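# Put cart bottle behind fridge bottle, close door

## Task

A bottle already stands on a refrigerator shelf. Pick up the bottle that is on the cart and set it upright on that same shelf, right behind the existing one. Afterwards close the refrigerator door completely. At the finish both bottles must be upright, the cart must rest on its wheels, and nothing may count as placed if it stays there only because the robot holds it. The attempt fails if a glass bottle drops a long way, if the fridge door is swung open or shut violently, or if the robot tips over or finishes leaning.

## Robot and tools

ROBOT. A Hello Robot Stretch 3: a two-wheel differential base (0.33 m long, 0.34 m wide), a lift on a vertical mast, and a single telescoping arm that reaches out to the robot's right side. The arm cannot move the gripper forward; drive the base for that. The base cannot slide sideways. Turning in place pivots about the point midway between the drive wheels, 0.05 m behind the front edge. Stowed (arm in, wrist folded) the wrist pokes up to 0.06 m past the right side and a turn sweeps a 0.28 m radius; an unfolded, level wrist reaches beyond that.

FRAMES. Base frame: origin on the floor between the drive wheels, x forward, y left, z up. hand_pose is reported in it, located where the closed fingertips meet; with all wrist joints at zero its x points up, y back along the arm toward the mast, z toward the rear. Fingertips are round pads 0.04 m wide. Odometry frame = base frame at scene start; heading is positive to the left, -3.142 to 3.142, and counts wheel slip as motion.

execute_actions(actions, cameras). actions is a list holding one action or nothing (empty = just report state and images). An action may contain:
- base: exactly one of {"translate_m": d}, a relative straight drive in metres from the last reported position, -1 to 1, forward positive; or {"rotate_rad": d}, a relative turn in place in radians, -3.2 to 3.2, left (counter-clockwise seen from above) positive.
- joints: a dict of absolute targets by name: lift_m 0 to 1.1 m (arm height); arm_m 0 to 0.52 m (extension); wrist_yaw_rad -1.345 to 4.42 (0 along the arm, positive toward the front, 3.0 folded over the base); wrist_pitch_rad -1.57 to 0.451 (0 level, negative tips fingers down); wrist_roll_rad -2.911 to 2.911 (0 fingers side by side, level); gripper_m -0.089 to 0.179 (larger = wider; real fingertip gap is about 0.007 m less when nearly shut, 0.025 m less when wide, zero below 0.007); head_pan_rad -3.953 to 1.73 (0 forward, positive left, -1.57 looks along the arm); head_tilt_rad -1.53 to 0.419 (negative down). Done tolerances: lift/arm/gripper ±0.004, yaw/roll/pan/tilt ±0.02, pitch ±0.05.
- contact_limits: {"arm_m": effort %} from 1 to 100; the arm stops (contact_stop) when its effort reaches it and holds no harder than that until the next action. Too small stops at once; values over the maximum are clipped.
Motions in an action start together and may finish at different times; each action lasts at most 15 s. Joints or base omitted from an action may keep pushing toward earlier targets unseen. Any bad key or out-of-range value rejects the whole call with no motion. cameras: list of head_camera, nav_camera, wrist_camera or all; omitted/null/["all"] gives every camera, [] none. If a result reports a stop, the rest of the calls in that reply are skipped.

wait(seconds): 0 to 10; commands nothing, returns the same report as an empty action. zoom_image(camera, region): region [x0, y0, x1, y1] in pixels of that camera's latest full image, origin top-left, at most 504x504. Image sizes: head_camera 896x504 pinhole, nav_camera 672x504 fisheye, wrist_camera 644x364 pinhole. Both head and nav cameras move with head pan/tilt. finished_scene(scene): ends the given scene after the last command has been held; irreversible; reports success.

RESULTS. pictures lists image order. joint_positions; base_status and joint_status: done, off_target (resting away from target, maybe still pushing), contact_stop, time_out, torque_fault (after the last three the old target is dropped). After a contact_stop the arm or lift goes slack until commanded again; a slack lift can sag under load or be pushed up by closing fingers on a surface. on_its_own covers uncommanded parts; "held at" is a held target, not a position; effort outside its rest range suggests pushing or carrying. motor_effort is % of max, positive toward higher values, peak of last action in brackets; readings are noisy and biased, and positive wheel effort drives forward. lidar_m: 12 distances in metres from the base origin, 30° sectors, 1st straight ahead then counter-clockwise (4th left, 7th behind, 10th right); plane 0.17 m high, range 0.15 to 12, "-" = nothing; blind to glass and the robot, partly blocked by the mast and, with lift low, by the robot's body. wrist_depth_mm (45 to 1000) and head_depth_mm (280 to 4000, sideways image): 7x7 grids of median depth, top-left first, "-" = invalid. turned_by_wheels and turned_by_imu: rotation since last report, left positive. base_tilt in degrees, forward/right positive, with a fixed bias of up to about 4°.

SPEED. Full base speed (0.30 m/s, 1.9 rad/s) only when stowed: lift_m < 0.30, arm_m < 0.03, wrist_yaw_rad > 2.54; otherwise 0.10 m/s, 0.63 rad/s.

GRIPPING. Close to a value below the object's width (lower grips harder, but a stall guard weakens over-squeezing, so heavy glass may slip; send a new value to re-grip). Open at least 0.02 above the touch value to let go. Neither reading nor status proves a grasp; check images.

CAUTIONS. Fold or unfold the wrist only with lift_m 0.32 to 0.95, pitch -0.4, roll near 0; once folded the lift may go down to 0.25. With yaw below -0.4 keep pitch at -0.5 or lower. Base, wrist and head never auto-stop on contact; wrist servos pushed hard for a few seconds shut off for 10 s (limp). Pushing an immovable thing with the gripper above about 0.45 m, a second push after a contact stop, driving while holding or hooking something fixed, or snagging furniture (worst backing up) can tip the robot: reverse in small steps, pull the gripper free, and lower lift to about 0.2 if still leaning. Never drop the glass bottle, swing the door fast, knock over the cart, or leave a bottle supported only by the gripper. The scene keeps running while you think, the robot holding its last command, and loose objects may get brief nudges.

Each tool is called as a command line: name --argument value for each argument, lists and objects as JSON in quotes; but a table of rows of numbers goes row by row, as --pt "numbers of a row", without its own name.

## Session

execute_actions --actions '[]'

Scene clock: 0.00 s.
base_odometry: x=+0.000 y=+0.000 heading=+0.000 (m, m, rad; odometry frame)
turned_by_wheels: +0.000 (rad since the last result)
turned_by_imu: +0.000 (rad since the last result)
base_tilt: forward=+1.4 right=+1.6 (deg)
lidar_m: 0.77 0.91 1.79 1.82 2.60 1.91 1.33 1.61 1.28 1.17 1.17 1.48
head_depth_mm: 1754 2233 2251 2252 2242 2268 2192 / 1758 2547 2850 2823 2834 2868 2376 / 1757 2517 3144 3055 3059 3011 1101 / 1735 2557 3046 3051 2941 2933 958 / 1745 2499 2943 2954 2898 2851 964 / 1726 2481 2910 2864 2846 2831 931 / 1744 2199 2883 2834 2820 1333 972
base_status: not commanded
joint_positions: lift_m=+0.324 arm_m=+0.001 wrist_yaw_rad=+2.875 wrist_pitch_rad=-0.637 wrist_roll_rad=+0.003 gripper_m=+0.037 head_pan_rad=+0.002 head_tilt_rad=-0.008
joint_status: not commanded
motor_effort: left_wheel=+0 right_wheel=-1 lift_m=+22 arm_m=+0 wrist_yaw_rad=+0 wrist_pitch_rad=+6 wrist_roll_rad=+0 gripper_m=+0 head_pan_rad=+0 head_tilt_rad=+2 (%)
hand_pose: x=+0.0293 y=+0.0388 z=+0.2908 quat_wxyz=(+0.309, +0.696, +0.130, +0.635) (m; base frame)
wrist_depth_mm: - - - - - - - / - 920 945 913 914 921 836 / 712 742 740 742 727 727 721 / 621 - 602 613 618 609 611 / 540 510 547 534 528 518 502 / 474 - - 454 467 457 450 / - - - 411 397 404 403
pictures: head_camera (sideways: a quarter turn clockwise sets it upright), nav_camera (sideways: a quarter turn counterclockwise sets it upright), wrist_camera
Images, in order (width x height): head_camera 896x504, nav_camera 672x504, wrist_camera 644x364.

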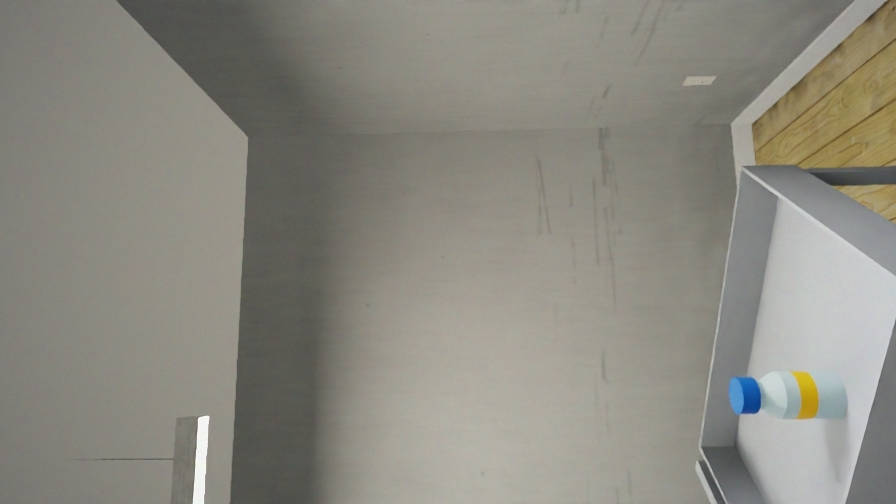

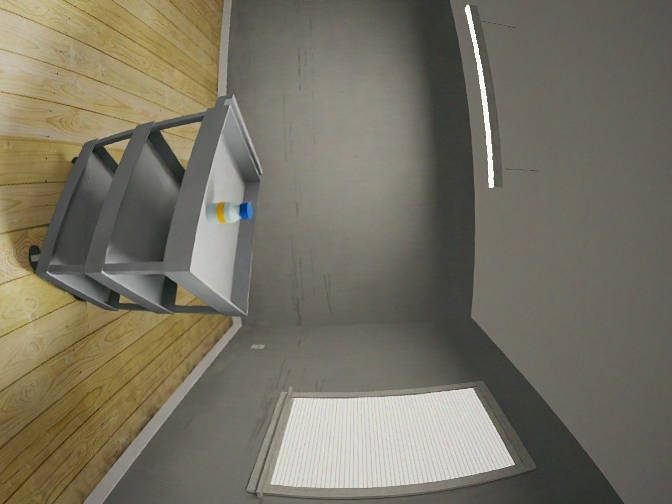

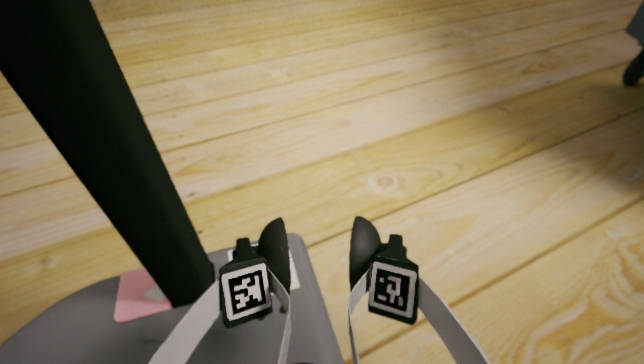

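execute_actions --actions '[{"joints":{"head_pan_rad":-1.8,"head_tilt_rad":-0.4}}]' --cameras '["nav_camera"]'

execute_actions --actions '[{"joints":{"head_pan_rad":-3.7}}]' --cameras '["nav_camera"]'

execute_actions --actions '[{"joints":{"head_pan_rad":1.6}}]' --cameras '["nav_camera","head_camera"]'

Scene clock: 7.30 s.
base_odometry: x=+0.000 y=+0.000 heading=+0.000 (m, m, rad; odometry frame)
turned_by_wheels: +0.000 (rad since the last result)
turned_by_imu: +0.001 (rad since the last result)
base_tilt: forward=+1.2 right=+1.8 (deg)
lidar_m: 0.77 0.91 1.80 1.82 2.60 1.91 1.33 1.61 1.27 1.17 1.17 1.48
head_depth_mm: 1249 1346 1457 1552 1707 1769 1453 / 1190 1284 1374 1473 1618 1714 1455 / 1125 1195 1281 1382 1486 1626 1445 / 1076 1147 1217 1301 1395 1518 1450 / 1033 1087 1161 1243 1333 1434 1451 / 988 1051 1108 1179 1260 1344 1415 / 950 1007 1067 1124 1195 1284 1356
base_status: not commanded
joint_positions: lift_m=+0.324 arm_m=+0.001 wrist_yaw_rad=+2.875 wrist_pitch_rad=-0.637 wrist_roll_rad=+0.003 gripper_m=+0.037 head_pan_rad=-1.793 head_tilt_rad=-0.395
joint_status: all done
motor_effort: left_wheel=+0(0) right_wheel=+0(1) lift_m=+22(23) arm_m=+0(0) wrist_yaw_rad=+0(0) wrist_pitch_rad=+7(6) wrist_roll_rad=+1(0) gripper_m=+0(0) head_pan_rad=-4(62) head_tilt_rad=-2(20) (%)
hand_pose: x=+0.0293 y=+0.0388 z=+0.2908 quat_wxyz=(+0.309, +0.696, +0.130, +0.635) (m; base frame)
wrist_depth_mm: - - - - - - - / - 929 922 936 925 915 847 / 716 741 722 748 724 728 716 / 609 - 617 618 611 609 602 / 539 518 539 548 536 518 513 / 464 - - 457 464 459 455 / - - - 411 398 408 401
pictures: nav_camera (sideways: a quarter turn counterclockwise sets it upright)
Images, in order (width x height): nav_camera 672x504.

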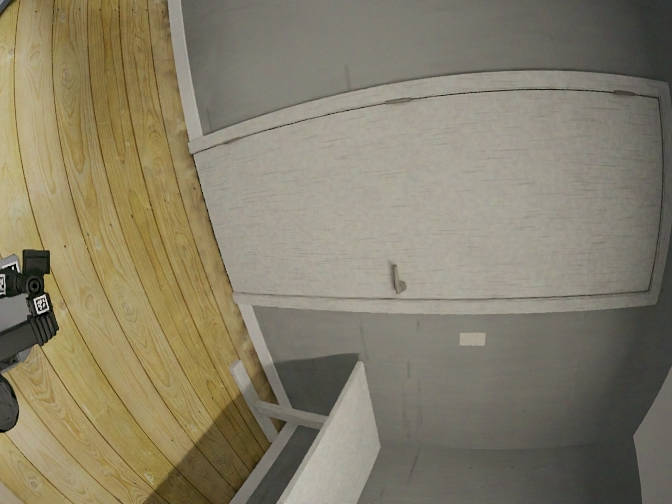

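Scene clock: 8.73 s.
base_odometry: x=+0.000 y=+0.000 heading=+0.000 (m, m, rad; odometry frame)
turned_by_wheels: +0.000 (rad since the last result)
turned_by_imu: +0.000 (rad since the last result)
base_tilt: forward=+1.2 right=+1.7 (deg)
lidar_m: 0.77 0.91 1.79 1.82 2.61 1.90 1.33 1.61 1.28 1.17 1.17 1.48
head_depth_mm: 2487 2577 2705 2891 2457 1814 1442 / 2486 2645 2818 3030 2451 1825 1442 / 2223 2398 2543 2746 2457 1829 1448 / 2050 2159 2312 2443 2490 1828 1457 / 1866 1954 2069 2210 2306 1819 1450 / 1720 1815 1907 2014 2153 1840 1440 / 1611 1673 1765 1856 1938 1817 1457
base_status: not commanded
joint_positions: lift_m=+0.324 arm_m=+0.001 wrist_yaw_rad=+2.875 wrist_pitch_rad=-0.637 wrist_roll_rad=+0.003 gripper_m=+0.037 head_pan_rad=-3.693 head_tilt_rad=-0.395
joint_status: all done
motor_effort: left_wheel=+0(0) right_wheel=-1(0) lift_m=+22(22) arm_m=+0(0) wrist_yaw_rad=+0(0) wrist_pitch_rad=+6(6) wrist_roll_rad=+1(1) gripper_m=+0(0) head_pan_rad=-4(57) head_tilt_rad=-2(2) (%)
hand_pose: x=+0.0293 y=+0.0388 z=+0.2908 quat_wxyz=(+0.309, +0.696, +0.130, +0.635) (m; base frame)
wrist_depth_mm: - - - - - - - / - 956 917 895 886 884 856 / 725 742 724 738 733 717 713 / 626 - 614 614 608 609 605 / 533 510 540 538 535 526 515 / 466 - - 460 469 460 451 / - - - 407 400 407 400
pictures: nav_camera (sideways: a quarter turn counterclockwise sets it upright)
Images, in order (width x height): nav_camera 672x504.

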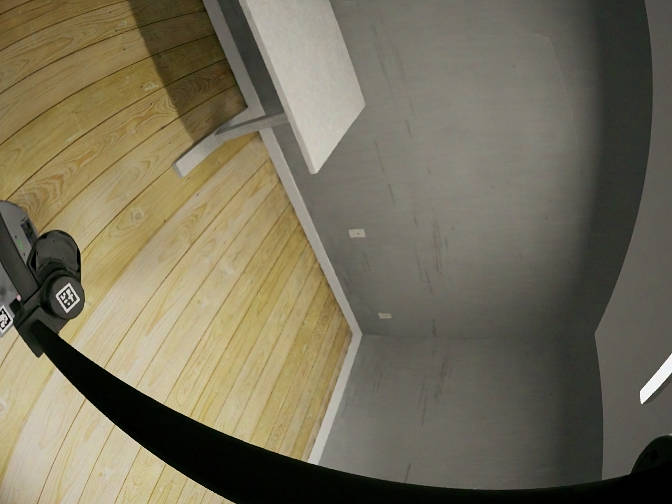

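Scene clock: 11.50 s.
base_odometry: x=+0.000 y=+0.000 heading=+0.000 (m, m, rad; odometry frame)
turned_by_wheels: +0.000 (rad since the last result)
turned_by_imu: +0.000 (rad since the last result)
base_tilt: forward=+1.3 right=+1.8 (deg)
lidar_m: 0.77 0.91 1.79 1.81 2.60 1.90 1.33 1.61 1.28 1.17 1.17 1.48
head_depth_mm: 1504 1630 1795 2001 2160 1820 1446 / 1841 2268 2401 2325 2008 1825 1447 / 1996 2040 2111 2356 2350 1823 1439 / 2237 2390 2525 2717 2452 1831 1446 / 2185 2362 2473 2631 2475 1826 1452 / 2166 2285 2433 2603 2471 1835 1445 / 2139 2249 2410 2519 2500 1833 1449
base_status: not commanded
joint_positions: lift_m=+0.324 arm_m=+0.001 wrist_yaw_rad=+2.875 wrist_pitch_rad=-0.637 wrist_roll_rad=+0.003 gripper_m=+0.037 head_pan_rad=+1.593 head_tilt_rad=-0.395
joint_status: all done
motor_effort: left_wheel=+0(0) right_wheel=+0(0) lift_m=+23(22) arm_m=+0(0) wrist_yaw_rad=+1(0) wrist_pitch_rad=+6(6) wrist_roll_rad=+1(0) gripper_m=-1(1) head_pan_rad=+5(60) head_tilt_rad=-2(1) (%)
hand_pose: x=+0.0293 y=+0.0388 z=+0.2908 quat_wxyz=(+0.309, +0.696, +0.130, +0.635) (m; base frame)
wrist_depth_mm: - - - - - - - / - 919 920 919 913 898 851 / 731 746 732 732 733 719 719 / 616 - 613 631 608 600 596 / 535 516 546 531 538 517 526 / 466 - - 466 470 452 463 / - - - 411 399 409 403
pictures: head_camera (sideways: a quarter turn clockwise sets it upright), nav_camera (sideways: a quarter turn counterclockwise sets it upright)
Images, in order (width x height): head_camera 896x504, nav_camera 672x504.

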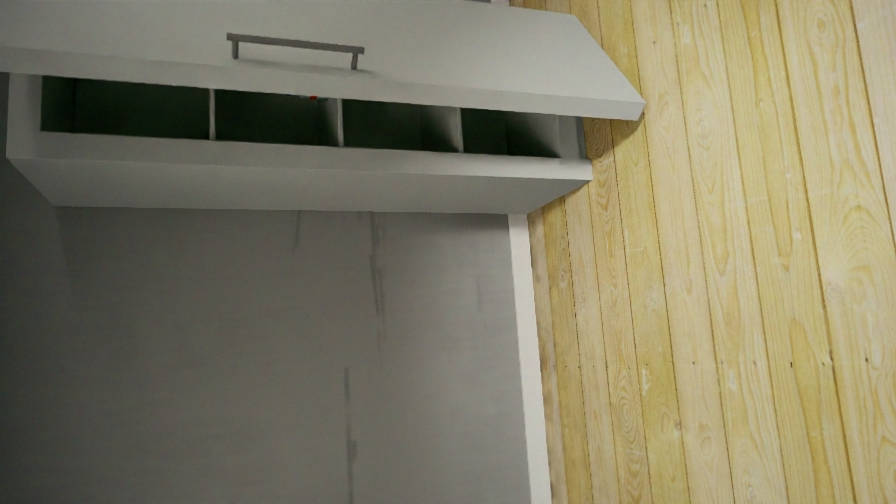

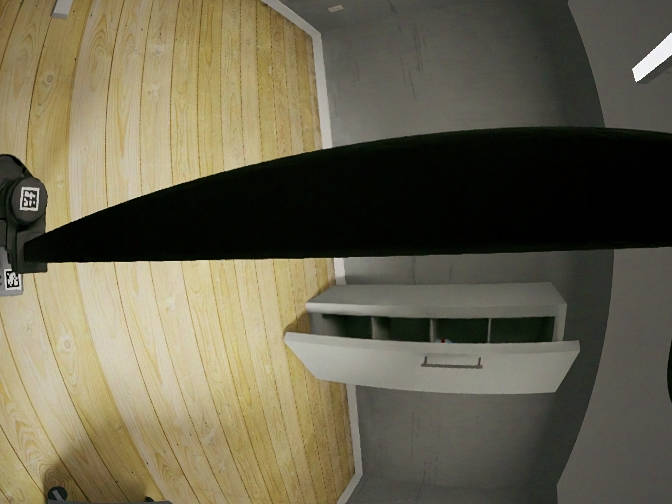

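execute_actions --actions '[{"base":{"rotate_rad":0.22},"joints":{"head_pan_rad":-1.57,"head_tilt_rad":-0.7,"lift_m":0.9}}]' --cameras '[]'

execute_actions --actions '[{"base":{"translate_m":0.25},"joints":{"wrist_pitch_rad":-0.4}}]' --cameras '[]'

execute_actions --actions '[{"base":{"rotate_rad":1.57}}]'

Scene clock: 33.23 s.
base_odometry: x=+0.000 y=+0.000 heading=+0.220 (m, m, rad; odometry frame)
turned_by_wheels: +0.220 (rad since the last result)
turned_by_imu: +0.220 (rad since the last result)
base_tilt: forward=+1.2 right=+1.7 (deg)
lidar_m: 0.77 1.15 1.79 2.58 2.33 1.33 1.33 1.59 1.19 1.17 1.26 0.87
head_depth_mm: 961 1064 1200 1376 1563 - - / 962 1070 1207 1383 1572 - - / 971 1075 1212 1381 1584 1478 - / 969 1079 1218 1395 1599 1473 - / 958 1080 1220 1411 1607 - - / 991 1103 1250 1432 1593 1429 1152 / 994 1107 1244 1437 1608 1392 1202
base_status: done
joint_positions: lift_m=+0.900 arm_m=+0.001 wrist_yaw_rad=+2.875 wrist_pitch_rad=-0.638 wrist_roll_rad=+0.003 gripper_m=+0.037 head_pan_rad=-1.563 head_tilt_rad=-0.691
joint_status: all done
motor_effort: left_wheel=-2(7) right_wheel=+5(9) lift_m=+26(26) arm_m=+0(0) wrist_yaw_rad=+1(0) wrist_pitch_rad=+7(7) wrist_roll_rad=+1(1) gripper_m=+1(1) head_pan_rad=-4(57) head_tilt_rad=-3(21) (%)
hand_pose: x=+0.0292 y=+0.0387 z=+0.8666 quat_wxyz=(+0.310, +0.695, +0.130, +0.635) (m; base frame)
wrist_depth_mm: - - - - - - - / - - - - - - - / - - - - - - - / - - - - - - - / - - - - - - - / - - - - - - - / 949 927 914 957 908 941 909
pictures: none
No camera images: the call's "cameras" was empty. Leave "cameras" out to get every camera's image.

Scene clock: 36.90 s.
base_odometry: x=+0.244 y=+0.054 heading=+0.220 (m, m, rad; odometry frame)
turned_by_wheels: +0.000 (rad since the last result)
turned_by_imu: +0.000 (rad since the last result)
base_tilt: forward=+1.2 right=+1.7 (deg)
lidar_m: 0.53 0.82 1.68 2.05 2.65 2.03 1.57 1.61 1.21 1.18 1.28 0.52
head_depth_mm: 972 1079 1218 1395 1592 - - / 974 1086 1217 1407 1600 - - / 979 1092 1227 1408 1616 1482 - / 996 1113 1252 1446 1606 1479 - / 1001 1116 1261 1443 1611 - - / 1008 1117 1268 1447 1613 1436 1146 / 1015 1124 1262 1448 1630 1404 1197
base_status: done
joint_positions: lift_m=+0.900 arm_m=+0.001 wrist_yaw_rad=+2.875 wrist_pitch_rad=-0.420 wrist_roll_rad=+0.003 gripper_m=+0.037 head_pan_rad=-1.563 head_tilt_rad=-0.691
joint_status: all done
motor_effort: left_wheel=-3(3) right_wheel=+4(10) lift_m=+26(26) arm_m=+0(0) wrist_yaw_rad=+1(1) wrist_pitch_rad=+11(10) wrist_roll_rad=+0(1) gripper_m=+1(0) head_pan_rad=-4(5) head_tilt_rad=-3(3) (%)
hand_pose: x=+0.0378 y=+0.0702 z=+0.9121 quat_wxyz=(+0.238, +0.706, +0.054, +0.665) (m; base frame)
wrist_depth_mm: - - - - - - - / - - - - - - - / - - - - - - - / - - - - - - - / - - - - - - - / - - - - - - - / - - - - - - 856
pictures: none
No camera images: the call's "cameras" was empty. Leave "cameras" out to get every camera's image.

Scene clock: 40.37 s.
base_odometry: x=+0.244 y=+0.054 heading=+1.790 (m, m, rad; odometry frame)
turned_by_wheels: +1.570 (rad since the last result)
turned_by_imu: +1.562 (rad since the last result)
base_tilt: forward=+1.4 right=+1.8 (deg)
lidar_m: 2.04 2.66 2.04 1.57 1.61 1.21 1.18 1.27 0.52 0.53 0.81 1.69
head_depth_mm: 2331 2595 2764 945 1609 - - / 2352 2573 1042 835 738 - - / 2366 2581 1081 834 992 907 - / 2358 2596 1076 831 1077 920 - / 2347 2646 1128 866 1078 - - / 2349 2621 1058 1156 1181 1350 1150 / 2340 2610 999 1921 1647 1405 1202
base_status: done
joint_positions: lift_m=+0.900 arm_m=+0.001 wrist_yaw_rad=+2.875 wrist_pitch_rad=-0.419 wrist_roll_rad=+0.003 gripper_m=+0.037 head_pan_rad=-1.563 head_tilt_rad=-0.691
joint_status: not commanded
motor_effort: left_wheel=-2(7) right_wheel=+5(9) lift_m=+25(26) arm_m=+0(0) wrist_yaw_rad=+0(0) wrist_pitch_rad=+11(11) wrist_roll_rad=+0(0) gripper_m=+0(0) head_pan_rad=-4(4) head_tilt_rad=-3(3) (%)
hand_pose: x=+0.0378 y=+0.0702 z=+0.9122 quat_wxyz=(+0.238, +0.706, +0.054, +0.665) (m; base frame)
wrist_depth_mm: - - - - - - - / - - - - - - - / - - - - - - - / - - - - - - - / - - - - - - - / - - - - - - - / - - - - - - -
pictures: head_camera (sideways: a quarter turn clockwise sets it upright), nav_camera (sideways: a quarter turn counterclockwise sets it upright), wrist_camera
Images, in order (width x height): head_camera 896x504, nav_camera 672x504, wrist_camera 644x364.

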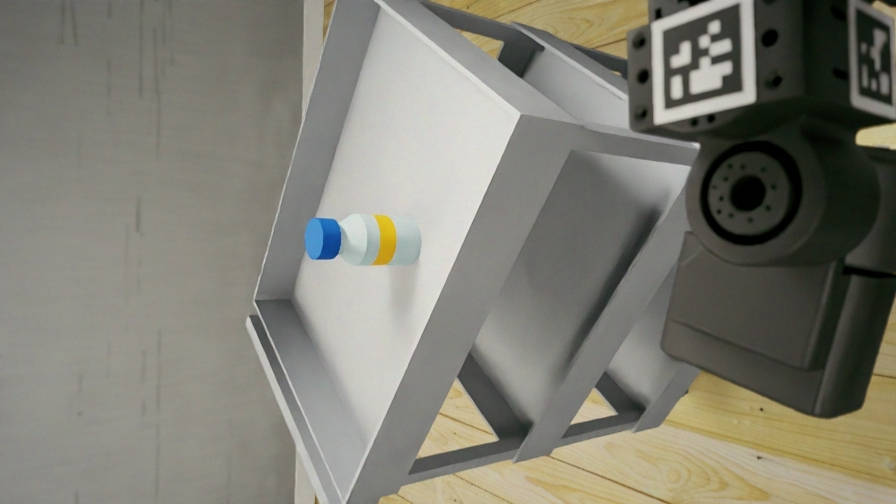

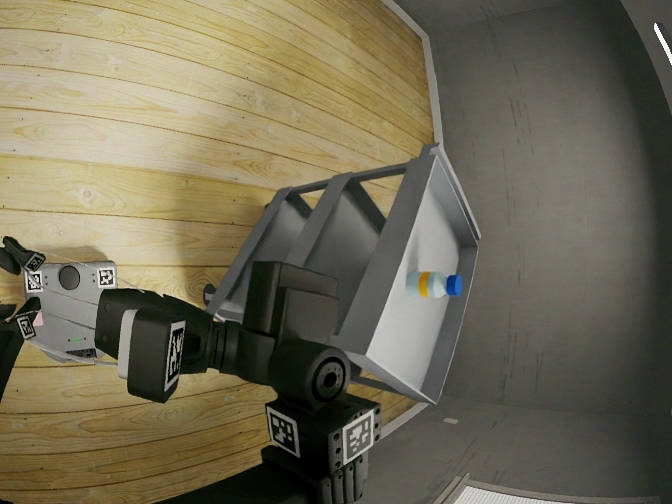

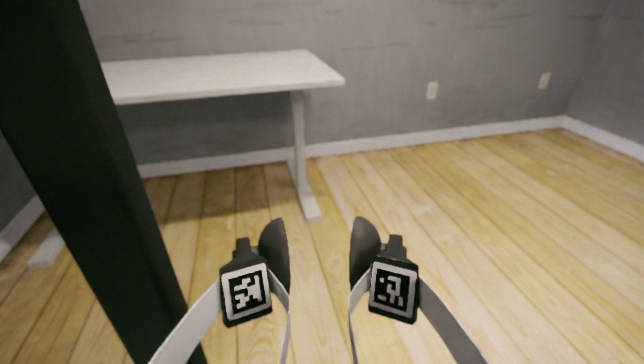

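execute_actions --actions '[{"base":{"translate_m":0.85},"joints":{"lift_m":0.6}}]' --cameras '[]'

execute_actions --actions '[{"base":{"rotate_rad":1.55},"joints":{"head_tilt_rad":-0.5}}]' --cameras '[]'

execute_actions --actions '[{"joints":{"wrist_yaw_rad":0,"gripper_m":0}}]'

Scene clock: 71.87 s.
base_odometry: x=+0.060 y=+0.884 heading=+1.789 (m, m, rad; odometry frame)
turned_by_wheels: +0.000 (rad since the last result)
turned_by_imu: +0.001 (rad since the last result)
base_tilt: forward=+1.4 right=+1.8 (deg)
lidar_m: 1.71 1.82 1.98 1.94 1.61 2.08 2.02 1.02 1.01 2.83 1.29 0.94
head_depth_mm: 2374 2664 2809 2152 1714 1407 1200 / 2365 2639 2846 2150 1690 1410 1203 / 2379 2626 2861 2146 1697 1412 1199 / 2367 2623 2835 2135 1709 1404 1200 / 2360 2668 2858 2159 1694 1406 1206 / 2376 2674 2871 2141 1697 1399 1197 / 2412 2690 2831 2150 1674 1395 1191
base_status: done
joint_positions: lift_m=+0.600 arm_m=+0.001 wrist_yaw_rad=+2.875 wrist_pitch_rad=-0.419 wrist_roll_rad=+0.003 gripper_m=+0.037 head_pan_rad=-1.563 head_tilt_rad=-0.691
joint_status: all done
motor_effort: left_wheel=-3(3) right_wheel=+4(10) lift_m=+19(21) arm_m=+0(0) wrist_yaw_rad=+0(1) wrist_pitch_rad=+11(11) wrist_roll_rad=+0(0) gripper_m=+0(1) head_pan_rad=-5(5) head_tilt_rad=-4(4) (%)
hand_pose: x=+0.0378 y=+0.0703 z=+0.6127 quat_wxyz=(+0.238, +0.706, +0.054, +0.665) (m; base frame)
wrist_depth_mm: - - - - - - - / - - - - - - - / - - - - - - - / - - - - - - - / - - - - - - - / 911 - 945 873 926 918 861 / 764 760 753 777 744 757 747
pictures: none
No camera images: the call's "cameras" was empty. Leave "cameras" out to get every camera's image.

Scene clock: 75.27 s.
base_odometry: x=+0.060 y=+0.884 heading=-2.944 (m, m, rad; odometry frame)
turned_by_wheels: +1.550 (rad since the last result)
turned_by_imu: +1.542 (rad since the last result)
base_tilt: forward=+1.3 right=+1.7 (deg)
lidar_m: 1.94 1.61 2.09 2.02 1.02 1.01 2.83 1.44 0.94 1.72 1.81 1.99
head_depth_mm: 1288 1299 1287 1290 1387 1533 1328 / 1440 1558 1663 1804 1948 1616 1329 / 1442 1540 1689 1850 1981 1619 1325 / 1430 1551 1682 1834 1994 1630 1327 / 1426 1549 1690 1860 1990 1629 1333 / 1432 1555 1670 1849 1977 1616 1327 / 1438 1554 1672 1859 1969 1617 1326
base_status: done
joint_positions: lift_m=+0.600 arm_m=+0.001 wrist_yaw_rad=+2.875 wrist_pitch_rad=-0.419 wrist_roll_rad=+0.003 gripper_m=+0.037 head_pan_rad=-1.563 head_tilt_rad=-0.507
joint_status: all done
motor_effort: left_wheel=-3(7) right_wheel=+5(8) lift_m=+19(19) arm_m=+0(0) wrist_yaw_rad=+1(1) wrist_pitch_rad=+11(11) wrist_roll_rad=+0(0) gripper_m=+0(0) head_pan_rad=-5(4) head_tilt_rad=+3(19) (%)
hand_pose: x=+0.0378 y=+0.0703 z=+0.6127 quat_wxyz=(+0.238, +0.706, +0.054, +0.665) (m; base frame)
wrist_depth_mm: - - - - - - - / - - - - - - - / - - - - - - - / - - - - - - - / 922 - - - - - - / 917 - 951 887 878 852 862 / 784 779 747 759 754 757 730
pictures: none
No camera images: the call's "cameras" was empty. Leave "cameras" out to get every camera's image.

Scene clock: 77.70 s.
base_odometry: x=+0.060 y=+0.884 heading=-2.944 (m, m, rad; odometry frame)
turned_by_wheels: +0.000 (rad since the last result)
turned_by_imu: +0.000 (rad since the last result)
base_tilt: forward=+1.3 right=+1.8 (deg)
lidar_m: 1.94 1.61 2.10 2.02 1.02 1.01 2.83 1.43 0.94 1.72 1.80 1.99
head_depth_mm: 1298 1292 1291 1298 1381 1527 1327 / 1431 1543 1663 1793 1924 1612 1329 / 1429 1549 1685 1842 1973 1619 1325 / 1436 1555 1684 1841 1978 1639 1331 / 1422 1547 1693 1874 1993 1625 1327 / 1442 1541 1676 1848 1992 1624 1333 / 1431 1541 1683 1859 1992 1623 1332
base_status: not commanded
joint_positions: lift_m=+0.600 arm_m=+0.001 wrist_yaw_rad=+0.003 wrist_pitch_rad=-0.419 wrist_roll_rad=+0.003 gripper_m=+0.000 head_pan_rad=-1.563 head_tilt_rad=-0.507
joint_status: all done
motor_effort: left_wheel=-3(3) right_wheel=+4(4) lift_m=+19(19) arm_m=+0(1) wrist_yaw_rad=-2(4) wrist_pitch_rad=+11(11) wrist_roll_rad=+0(1) gripper_m=-2(80) head_pan_rad=-3(5) head_tilt_rad=+4(3) (%)
hand_pose: x=-0.0209 y=-0.3704 z=+0.6127 quat_wxyz=(+0.691, +0.148, -0.692, -0.146) (m; base frame)
wrist_depth_mm: - - - - - 828 - / - - - - - 918 967 / - - - - - - - / - - - - - - 625 / - - - - - - 690 / 895 909 882 - 865 890 831 / 773 777 761 745 745 763 735
pictures: head_camera (sideways: a quarter turn clockwise sets it upright), nav_camera (sideways: a quarter turn counterclockwise sets it upright), wrist_camera
Images, in order (width x height): head_camera 896x504, nav_camera 672x504, wrist_camera 644x364.

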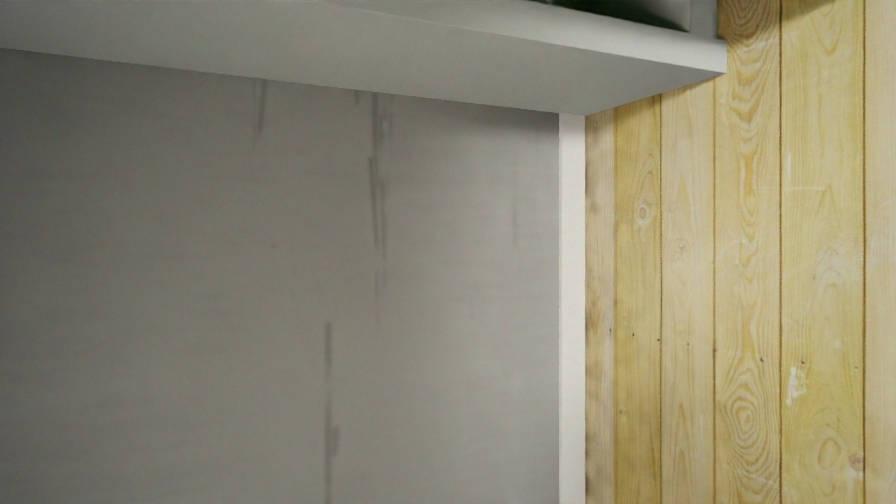

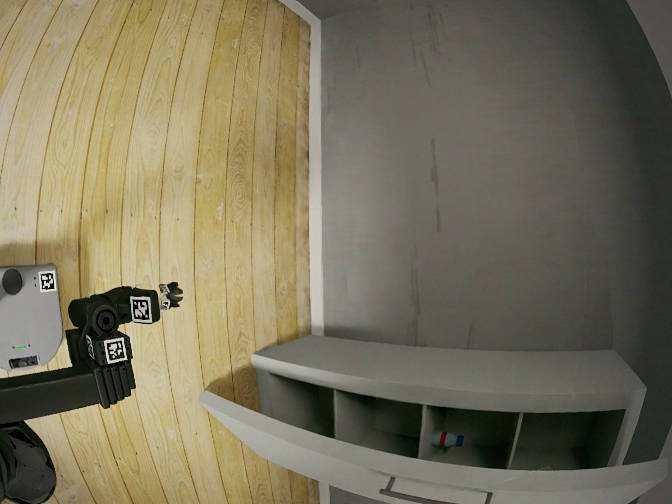

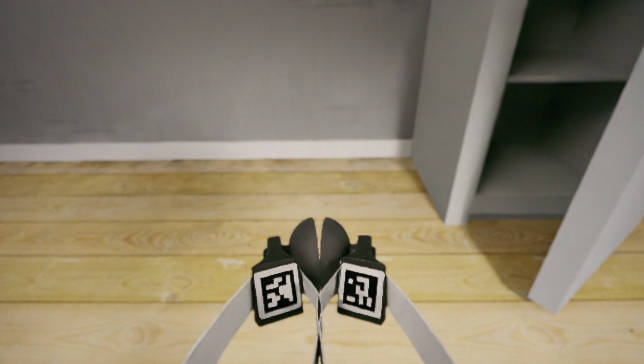

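execute_actions --actions '[{"base":{"translate_m":-0.38},"joints":{"arm_m":0.42,"wrist_pitch_rad":0,"head_tilt_rad":-0.7,"head_pan_rad":-1.8}}]'

Scene clock: 88.93 s.
base_odometry: x=+0.432 y=+0.959 heading=-2.944 (m, m, rad; odometry frame)
turned_by_wheels: +0.000 (rad since the last result)
turned_by_imu: +0.002 (rad since the last result)
base_tilt: forward=+1.1 right=+1.7 (deg)
lidar_m: 1.97 1.97 2.10 0.90 0.71 0.71 2.45 2.33 0.76 0.77 1.79 2.39
head_depth_mm: 899 1058 1939 2163 1708 1412 1202 / 771 888 1051 1282 1561 1409 1198 / 659 733 880 1038 1259 1404 - / 631 707 800 936 1054 1339 1196 / 1302 1183 1254 1381 1588 1410 1196 / 980 1494 1713 1935 1641 1399 1193 / 1382 1512 1703 1916 1683 1400 1193
base_status: done
joint_positions: lift_m=+0.600 arm_m=+0.420 wrist_yaw_rad=+0.001 wrist_pitch_rad=-0.021 wrist_roll_rad=+0.003 gripper_m=+0.000 head_pan_rad=-1.793 head_tilt_rad=-0.691
joint_status: all done
motor_effort: left_wheel=-2(8) right_wheel=+4(6) lift_m=+19(19) arm_m=+5(6) wrist_yaw_rad=-1(3) wrist_pitch_rad=+12(14) wrist_roll_rad=+1(1) gripper_m=-2(2) head_pan_rad=-5(30) head_tilt_rad=-4(22) (%)
hand_pose: x=-0.0211 y=-0.8203 z=+0.7094 quat_wxyz=(+0.706, +0.008, -0.708, -0.007) (m; base frame)
wrist_depth_mm: 960 968 949 947 452 544 550 / - - - 947 458 832 625 / - - - - 472 857 653 / - - - - 479 875 669 / - - - - 495 795 644 / - - - - 529 561 551 / - - - - 518 924 653
pictures: head_camera (sideways: a quarter turn clockwise sets it upright), nav_camera (sideways: a quarter turn counterclockwise sets it upright), wrist_camera
Images, in order (width x height): head_camera 896x504, nav_camera 672x504, wrist_camera 644x364.

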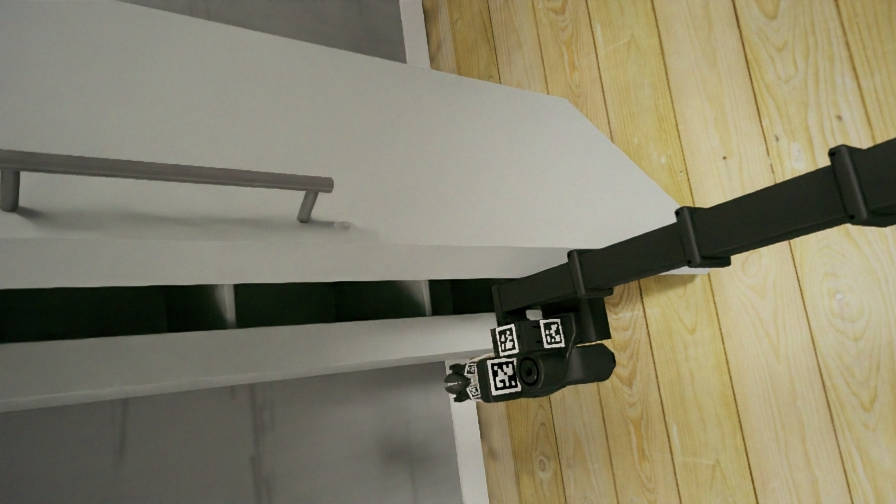

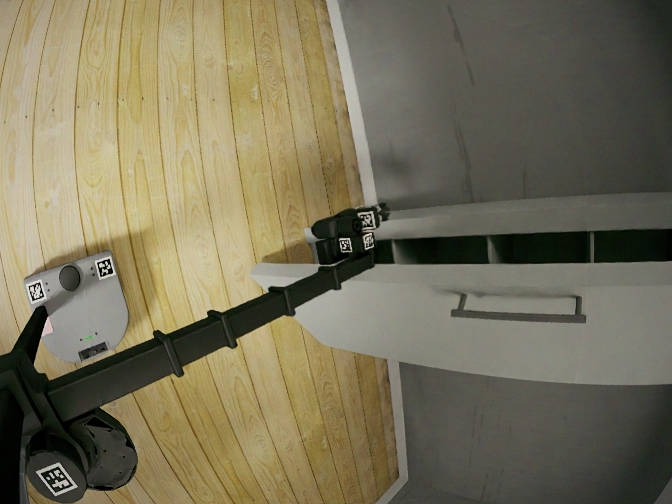

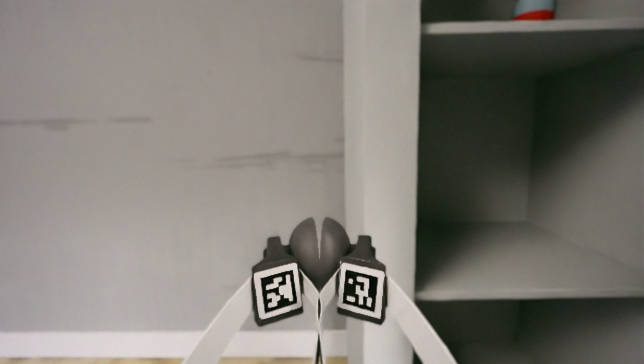

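execute_actions --actions '[{"base":{"translate_m":-0.1},"joints":{"arm_m":0.5}}]' --cameras '[]'

execute_actions --actions '[{"base":{"translate_m":-0.15}}]'

Scene clock: 97.17 s.
base_odometry: x=+0.530 y=+0.978 heading=-2.944 (m, m, rad; odometry frame)
turned_by_wheels: +0.000 (rad since the last result)
turned_by_imu: +0.001 (rad since the last result)
base_tilt: forward=+1.3 right=+1.7 (deg)
lidar_m: 2.07 2.08 2.10 0.80 0.65 2.42 2.35 2.33 0.83 0.74 1.79 2.48
head_depth_mm: 1535 1757 2008 2133 1709 1405 1201 / 862 989 1176 1913 1654 1402 1197 / 759 857 987 1163 1422 1410 - / 670 744 853 981 1180 1303 1179 / 613 679 769 860 1105 1339 1197 / 918 1034 1195 1894 1653 1402 1200 / 1309 1494 1695 1922 1691 1402 1196
base_status: done
joint_positions: lift_m=+0.600 arm_m=+0.500 wrist_yaw_rad=+0.001 wrist_pitch_rad=-0.021 wrist_roll_rad=+0.003 gripper_m=+0.000 head_pan_rad=-1.793 head_tilt_rad=-0.691
joint_status: all done
motor_effort: left_wheel=-3(6) right_wheel=+4(6) lift_m=+19(19) arm_m=+5(4) wrist_yaw_rad=-1(1) wrist_pitch_rad=+12(12) wrist_roll_rad=+0(0) gripper_m=-3(2) head_pan_rad=-4(4) head_tilt_rad=-4(4) (%)
hand_pose: x=-0.0211 y=-0.9003 z=+0.7094 quat_wxyz=(+0.706, +0.008, -0.708, -0.007) (m; base frame)
wrist_depth_mm: 866 897 883 366 427 431 430 / 924 899 884 377 776 723 548 / 914 918 940 382 793 783 551 / 929 958 928 390 812 804 548 / - - 922 399 807 721 546 / - - - - 532 526 505 / - - - 425 860 707 513
pictures: none
No camera images: the call's "cameras" was empty. Leave "cameras" out to get every camera's image.

Scene clock: 100.03 s.
base_odometry: x=+0.677 y=+1.008 heading=-2.943 (m, m, rad; odometry frame)
turned_by_wheels: +0.002 (rad since the last result)
turned_by_imu: +0.102 (rad since the last result)
base_tilt: forward=+1.4 right=+1.7 (deg)
lidar_m: 2.20 2.61 2.10 0.62 0.59 2.24 2.22 2.13 0.78 0.67 1.84 2.58
head_depth_mm: 1441 1665 1872 2053 1696 1410 1202 / 809 935 1106 1924 1647 1403 1198 / 711 802 921 1088 1331 1403 - / 621 689 793 915 1092 1286 1171 / 565 625 703 788 992 1215 1202 / 567 989 1129 1699 1594 1405 1196 / 927 1475 1710 1914 1688 1390 1187
base_status: done
joint_positions: lift_m=+0.600 arm_m=+0.500 wrist_yaw_rad=+0.030 wrist_pitch_rad=-0.021 wrist_roll_rad=+0.004 gripper_m=+0.000 head_pan_rad=-1.794 head_tilt_rad=-0.695
joint_status: not commanded
on_its_own: left_wheel is at rest, and its effort (+22) is outside its rest range (-18 to +18); right_wheel is at rest, and its effort (-58) is outside its rest range (-18 to +18); wrist_yaw_rad is at rest, and its effort (-25) is outside its rest range (-12 to +12)
motor_effort: left_wheel=+22(80) right_wheel=-58(100) lift_m=+23(29) arm_m=+8(39) wrist_yaw_rad=-25(65) wrist_pitch_rad=+12(18) wrist_roll_rad=+0(1) gripper_m=-3(5) head_pan_rad=-3(4) head_tilt_rad=-2(4) (%)
hand_pose: x=-0.0139 y=-0.9000 z=+0.7091 quat_wxyz=(+0.706, +0.018, -0.708, +0.003) (m; base frame)
wrist_depth_mm: - 969 934 369 428 434 443 / - - 923 380 740 700 580 / - - 953 390 771 739 587 / - - - 395 784 737 580 / - - - 404 795 749 588 / - - - - 535 530 507 / - - - 434 831 448 413
pictures: head_camera (sideways: a quarter turn clockwise sets it upright), nav_camera (sideways: a quarter turn counterclockwise sets it upright), wrist_camera
Images, in order (width x height): head_camera 896x504, nav_camera 672x504, wrist_camera 644x364.

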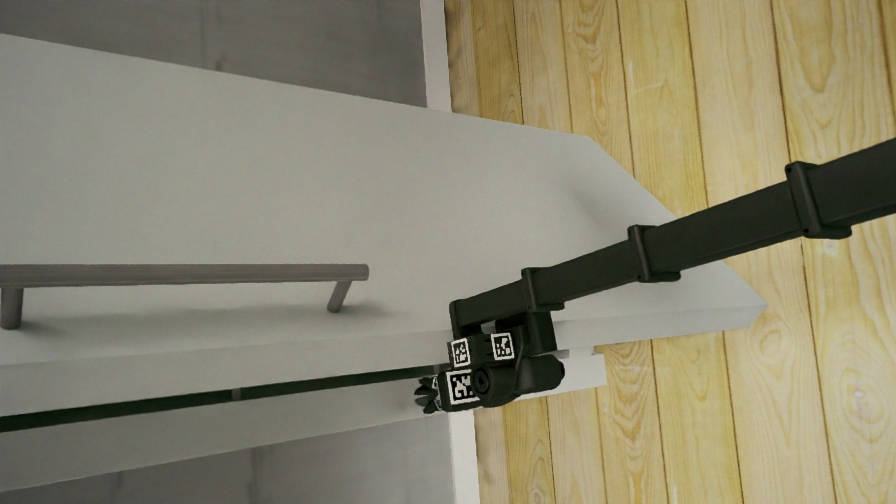

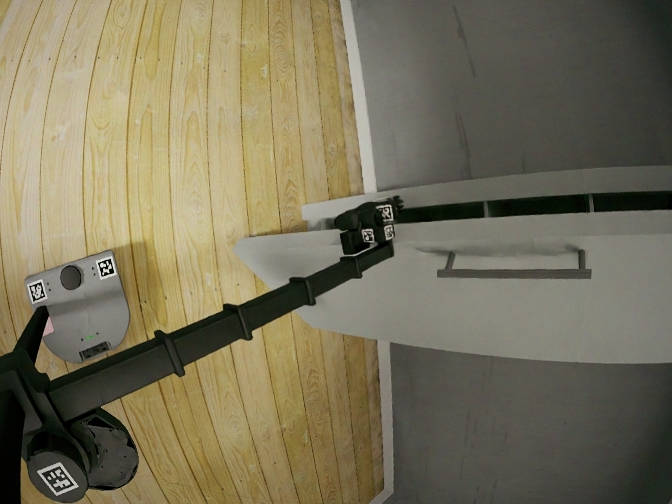

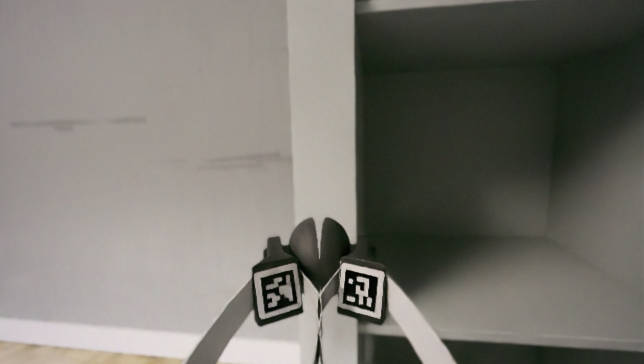

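execute_actions --actions '[{"base":{"translate_m":0.08}}]' --cameras '[]'

execute_actions --actions '[{"base":{"rotate_rad":-0.6},"joints":{"arm_m":0.1}}]' --cameras '[]'

execute_actions --actions '[{"base":{"translate_m":0.25},"joints":{"wrist_pitch_rad":-0.5}}]' --cameras '[]'

execute_actions --actions '[{"base":{"rotate_rad":0.5},"joints":{"head_pan_rad":-2}}]' --cameras '[]'

execute_actions --actions '[{"base":{"translate_m":-0.1},"joints":{"arm_m":0.46}}]'

Scene clock: 114.80 s.
base_odometry: x=+0.599 y=+0.992 heading=-2.943 (m, m, rad; odometry frame)
turned_by_wheels: +0.000 (rad since the last result)
turned_by_imu: +0.000 (rad since the last result)
base_tilt: forward=+1.3 right=+1.7 (deg)
lidar_m: 2.12 2.60 2.09 0.69 0.66 2.32 2.30 2.14 0.71 0.69 1.85 2.50
head_depth_mm: 857 1017 1878 2058 1700 1403 1201 / 737 850 1005 1231 1559 1409 1188 / 624 726 840 993 1209 1373 - / 576 642 730 841 998 1219 1172 / 1260 1119 1233 1346 1571 1401 1196 / 940 1067 1694 1924 1643 1400 1195 / 1392 1544 1726 1940 1689 1391 1189
base_status: done
joint_positions: lift_m=+0.600 arm_m=+0.500 wrist_yaw_rad=+0.049 wrist_pitch_rad=-0.021 wrist_roll_rad=+0.004 gripper_m=+0.000 head_pan_rad=-1.794 head_tilt_rad=-0.695
joint_status: not commanded
on_its_own: wrist_yaw_rad is held at +0.047, not at your +0.000, by its stall guard, which is not easing now
motor_effort: left_wheel=-1(10) right_wheel=+2(18) lift_m=+23(23) arm_m=+5(8) wrist_yaw_rad=-2(8) wrist_pitch_rad=+12(12) wrist_roll_rad=+0(0) gripper_m=-2(3) head_pan_rad=-4(4) head_tilt_rad=-2(2) (%)
hand_pose: x=-0.0089 y=-0.9000 z=+0.7092 quat_wxyz=(+0.706, +0.025, -0.708, +0.010) (m; base frame)
wrist_depth_mm: - - 923 886 371 436 440 / - - 941 896 374 704 673 / - - - 931 386 751 689 / - - - 962 392 775 718 / - - - - 405 736 662 / - - - - 491 534 518 / - - - - 424 444 432
pictures: none
No camera images: the call's "cameras" was empty. Leave "cameras" out to get every camera's image.

Scene clock: 118.93 s.
base_odometry: x=+0.599 y=+0.992 heading=+2.741 (m, m, rad; odometry frame)
turned_by_wheels: -0.600 (rad since the last result)
turned_by_imu: -0.475 (rad since the last result)
base_tilt: forward=+1.3 right=+1.8 (deg)
lidar_m: 2.48 2.12 2.48 2.08 0.68 0.61 2.32 2.31 0.64 0.64 1.14 1.89
head_depth_mm: 2169 2493 2712 2135 1697 1395 1202 / 2004 2302 2522 2142 1694 1399 1193 / 565 684 2354 2110 1697 1395 1248 / 524 585 663 764 898 1135 - / 641 733 859 1039 1312 1397 - / 890 1067 1229 1477 1591 1406 1193 / 1039 1185 1510 1721 1557 1396 1195
base_status: done
joint_positions: lift_m=+0.600 arm_m=+0.100 wrist_yaw_rad=+0.046 wrist_pitch_rad=-0.020 wrist_roll_rad=+0.006 gripper_m=+0.000 head_pan_rad=-1.795 head_tilt_rad=-0.697
joint_status: all done
on_its_own: wrist_yaw_rad is held at +0.047, not at your +0.000, by its stall guard, which is not easing now
motor_effort: left_wheel=+2(83) right_wheel=-3(100) lift_m=+22(24) arm_m=-5(9) wrist_yaw_rad=+0(70) wrist_pitch_rad=+11(25) wrist_roll_rad=-1(2) gripper_m=-3(2) head_pan_rad=-3(3) head_tilt_rad=-2(2) (%)
hand_pose: x=-0.0096 y=-0.5007 z=+0.7095 quat_wxyz=(+0.705, +0.024, -0.708, +0.009) (m; base frame)
wrist_depth_mm: - 683 - 829 412 256 - / - 713 - 830 424 262 - / - 734 - 900 430 269 - / - 871 - 956 437 274 - / - 791 937 924 449 280 - / - 945 - - 411 291 - / - 909 - 928 514 294 -
pictures: none
No camera images: the call's "cameras" was empty. Leave "cameras" out to get every camera's image.

Scene clock: 122.67 s.
base_odometry: x=+0.369 y=+1.090 heading=+2.741 (m, m, rad; odometry frame)
turned_by_wheels: +0.000 (rad since the last result)
turned_by_imu: +0.000 (rad since the last result)
base_tilt: forward=+1.2 right=+1.8 (deg)
lidar_m: 2.24 1.92 2.48 2.15 0.96 0.84 2.56 2.54 0.74 1.07 1.62 1.80
head_depth_mm: 620 666 736 898 1640 1404 1202 / 714 768 831 901 1019 1258 1198 / 842 915 1007 1116 1253 1342 1252 / 1017 1125 1264 1424 1584 1391 - / 1118 1244 1463 1679 1610 1429 - / 1299 1190 1583 1737 1560 1402 1193 / 1277 1241 1512 1332 1443 1399 1185
base_status: done
joint_positions: lift_m=+0.600 arm_m=+0.100 wrist_yaw_rad=+0.046 wrist_pitch_rad=-0.512 wrist_roll_rad=+0.006 gripper_m=+0.000 head_pan_rad=-1.795 head_tilt_rad=-0.697
joint_status: all done
on_its_own: wrist_yaw_rad is held at +0.047, not at your +0.000, by its stall guard, which is not easing now
motor_effort: left_wheel=+2(8) right_wheel=-4(5) lift_m=+22(22) arm_m=-5(5) wrist_yaw_rad=+0(1) wrist_pitch_rad=+7(11) wrist_roll_rad=-1(1) gripper_m=-2(3) head_pan_rad=-3(3) head_tilt_rad=-1(1) (%)
hand_pose: x=-0.0118 y=-0.4567 z=+0.5922 quat_wxyz=(+0.686, +0.194, -0.681, -0.164) (m; base frame)
wrist_depth_mm: 963 - 818 - 801 574 420 / - - - - 893 603 427 / - - - - 984 599 428 / - - - - - 622 441 / - - 945 - 943 628 451 / 838 835 838 - 812 666 459 / 733 723 707 709 710 665 544
pictures: none
No camera images: the call's "cameras" was empty. Leave "cameras" out to get every camera's image.

Scene clock: 124.40 s.
base_odometry: x=+0.369 y=+1.090 heading=-3.043 (m, m, rad; odometry frame)
turned_by_wheels: +0.500 (rad since the last result)
turned_by_imu: +0.498 (rad since the last result)
base_tilt: forward=+1.3 right=+1.7 (deg)
lidar_m: 1.92 2.45 2.14 0.97 0.84 2.56 2.54 0.74 1.07 1.43 1.78 2.24
head_depth_mm: 1015 1085 1114 1150 1178 1219 1180 / 1152 1206 1333 1454 1589 1398 1197 / 1333 1228 1590 1741 1619 1394 1197 / 1307 1367 1585 1728 1595 1402 - / 1234 1033 1159 1329 1552 1403 - / 952 1276 1601 1884 1684 1404 - / 1308 1436 1606 1809 1685 1398 1193
base_status: done
joint_positions: lift_m=+0.600 arm_m=+0.100 wrist_yaw_rad=+0.046 wrist_pitch_rad=-0.512 wrist_roll_rad=+0.006 gripper_m=+0.000 head_pan_rad=-1.993 head_tilt_rad=-0.697
joint_status: all done
on_its_own: wrist_yaw_rad is held at +0.047, not at your +0.000, by its stall guard, which is not easing now
motor_effort: left_wheel=-3(6) right_wheel=+4(9) lift_m=+23(23) arm_m=-5(5) wrist_yaw_rad=+1(1) wrist_pitch_rad=+7(7) wrist_roll_rad=-1(1) gripper_m=-3(3) head_pan_rad=-5(26) head_tilt_rad=-1(0) (%)
hand_pose: x=-0.0118 y=-0.4566 z=+0.5922 quat_wxyz=(+0.686, +0.194, -0.681, -0.164) (m; base frame)
wrist_depth_mm: - - - - - 613 869 / - - - - - 670 833 / - - - - - - - / - - - - - 949 894 / - - - - 926 851 837 / 823 828 825 - 835 800 801 / 731 712 723 708 719 709 707
pictures: none
No camera images: the call's "cameras" was empty. Leave "cameras" out to get every camera's image.

Scene clock: 128.27 s.
base_odometry: x=+0.468 y=+1.100 heading=-3.043 (m, m, rad; odometry frame)
turned_by_wheels: +0.000 (rad since the last result)
turned_by_imu: +0.001 (rad since the last result)
base_tilt: forward=+1.1 right=+1.9 (deg)
lidar_m: 2.02 2.56 2.17 0.89 0.86 2.47 2.44 0.65 0.97 1.04 1.76 2.35
head_depth_mm: 862 882 905 931 958 998 1150 / 995 1085 1179 1254 1301 1337 1197 / 1204 1222 1414 1471 1591 1392 1207 / 1293 1178 1588 1741 1594 1393 - / 1262 1257 1544 1458 1564 1361 1168 / 1184 972 1087 1248 1544 1395 1190 / 1033 1411 1593 1786 1549 1395 1197
base_status: done
joint_positions: lift_m=+0.600 arm_m=+0.460 wrist_yaw_rad=+0.046 wrist_pitch_rad=-0.512 wrist_roll_rad=+0.006 gripper_m=+0.000 head_pan_rad=-1.993 head_tilt_rad=-0.697
joint_status: all done
on_its_own: wrist_yaw_rad is held at +0.047, not at your +0.000, by its stall guard, which is not easing now
motor_effort: left_wheel=-3(9) right_wheel=+4(6) lift_m=+23(24) arm_m=+5(5) wrist_yaw_rad=+1(1) wrist_pitch_rad=+7(7) wrist_roll_rad=-1(1) gripper_m=-3(3) head_pan_rad=-4(5) head_tilt_rad=-1(0) (%)
hand_pose: x=-0.0118 y=-0.8159 z=+0.5921 quat_wxyz=(+0.686, +0.195, -0.681, -0.164) (m; base frame)
wrist_depth_mm: 929 919 857 806 776 353 273 / - - 977 870 821 344 307 / - - - - 895 352 381 / - - - - - 385 800 / - - - - 878 432 776 / 843 840 835 - 642 638 655 / 727 729 701 700 670 567 585
pictures: head_camera (sideways: a quarter turn clockwise sets it upright), nav_camera (sideways: a quarter turn counterclockwise sets it upright), wrist_camera
Images, in order (width x height): head_camera 896x504, nav_camera 672x504, wrist_camera 644x364.

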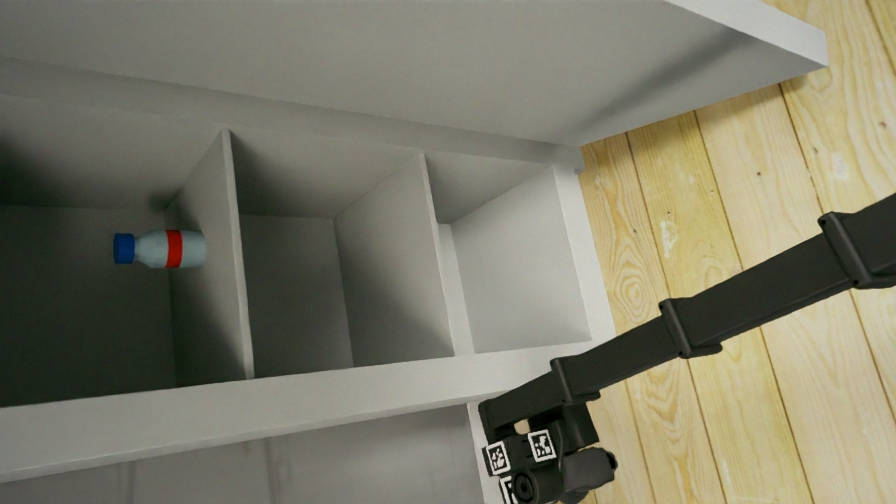

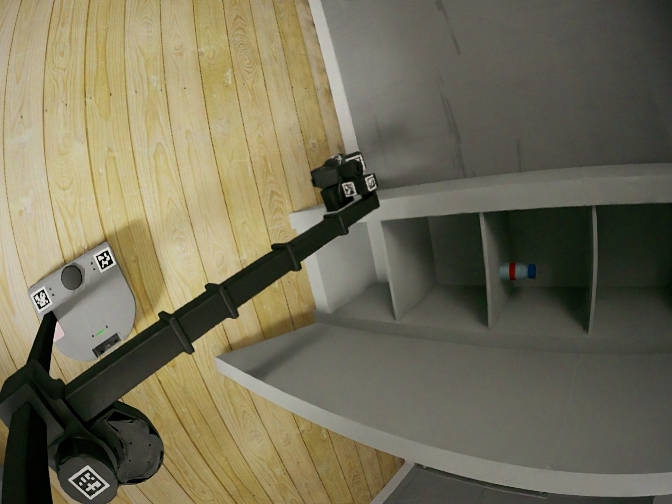

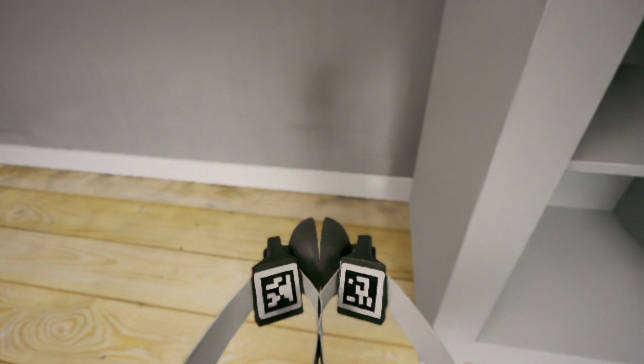

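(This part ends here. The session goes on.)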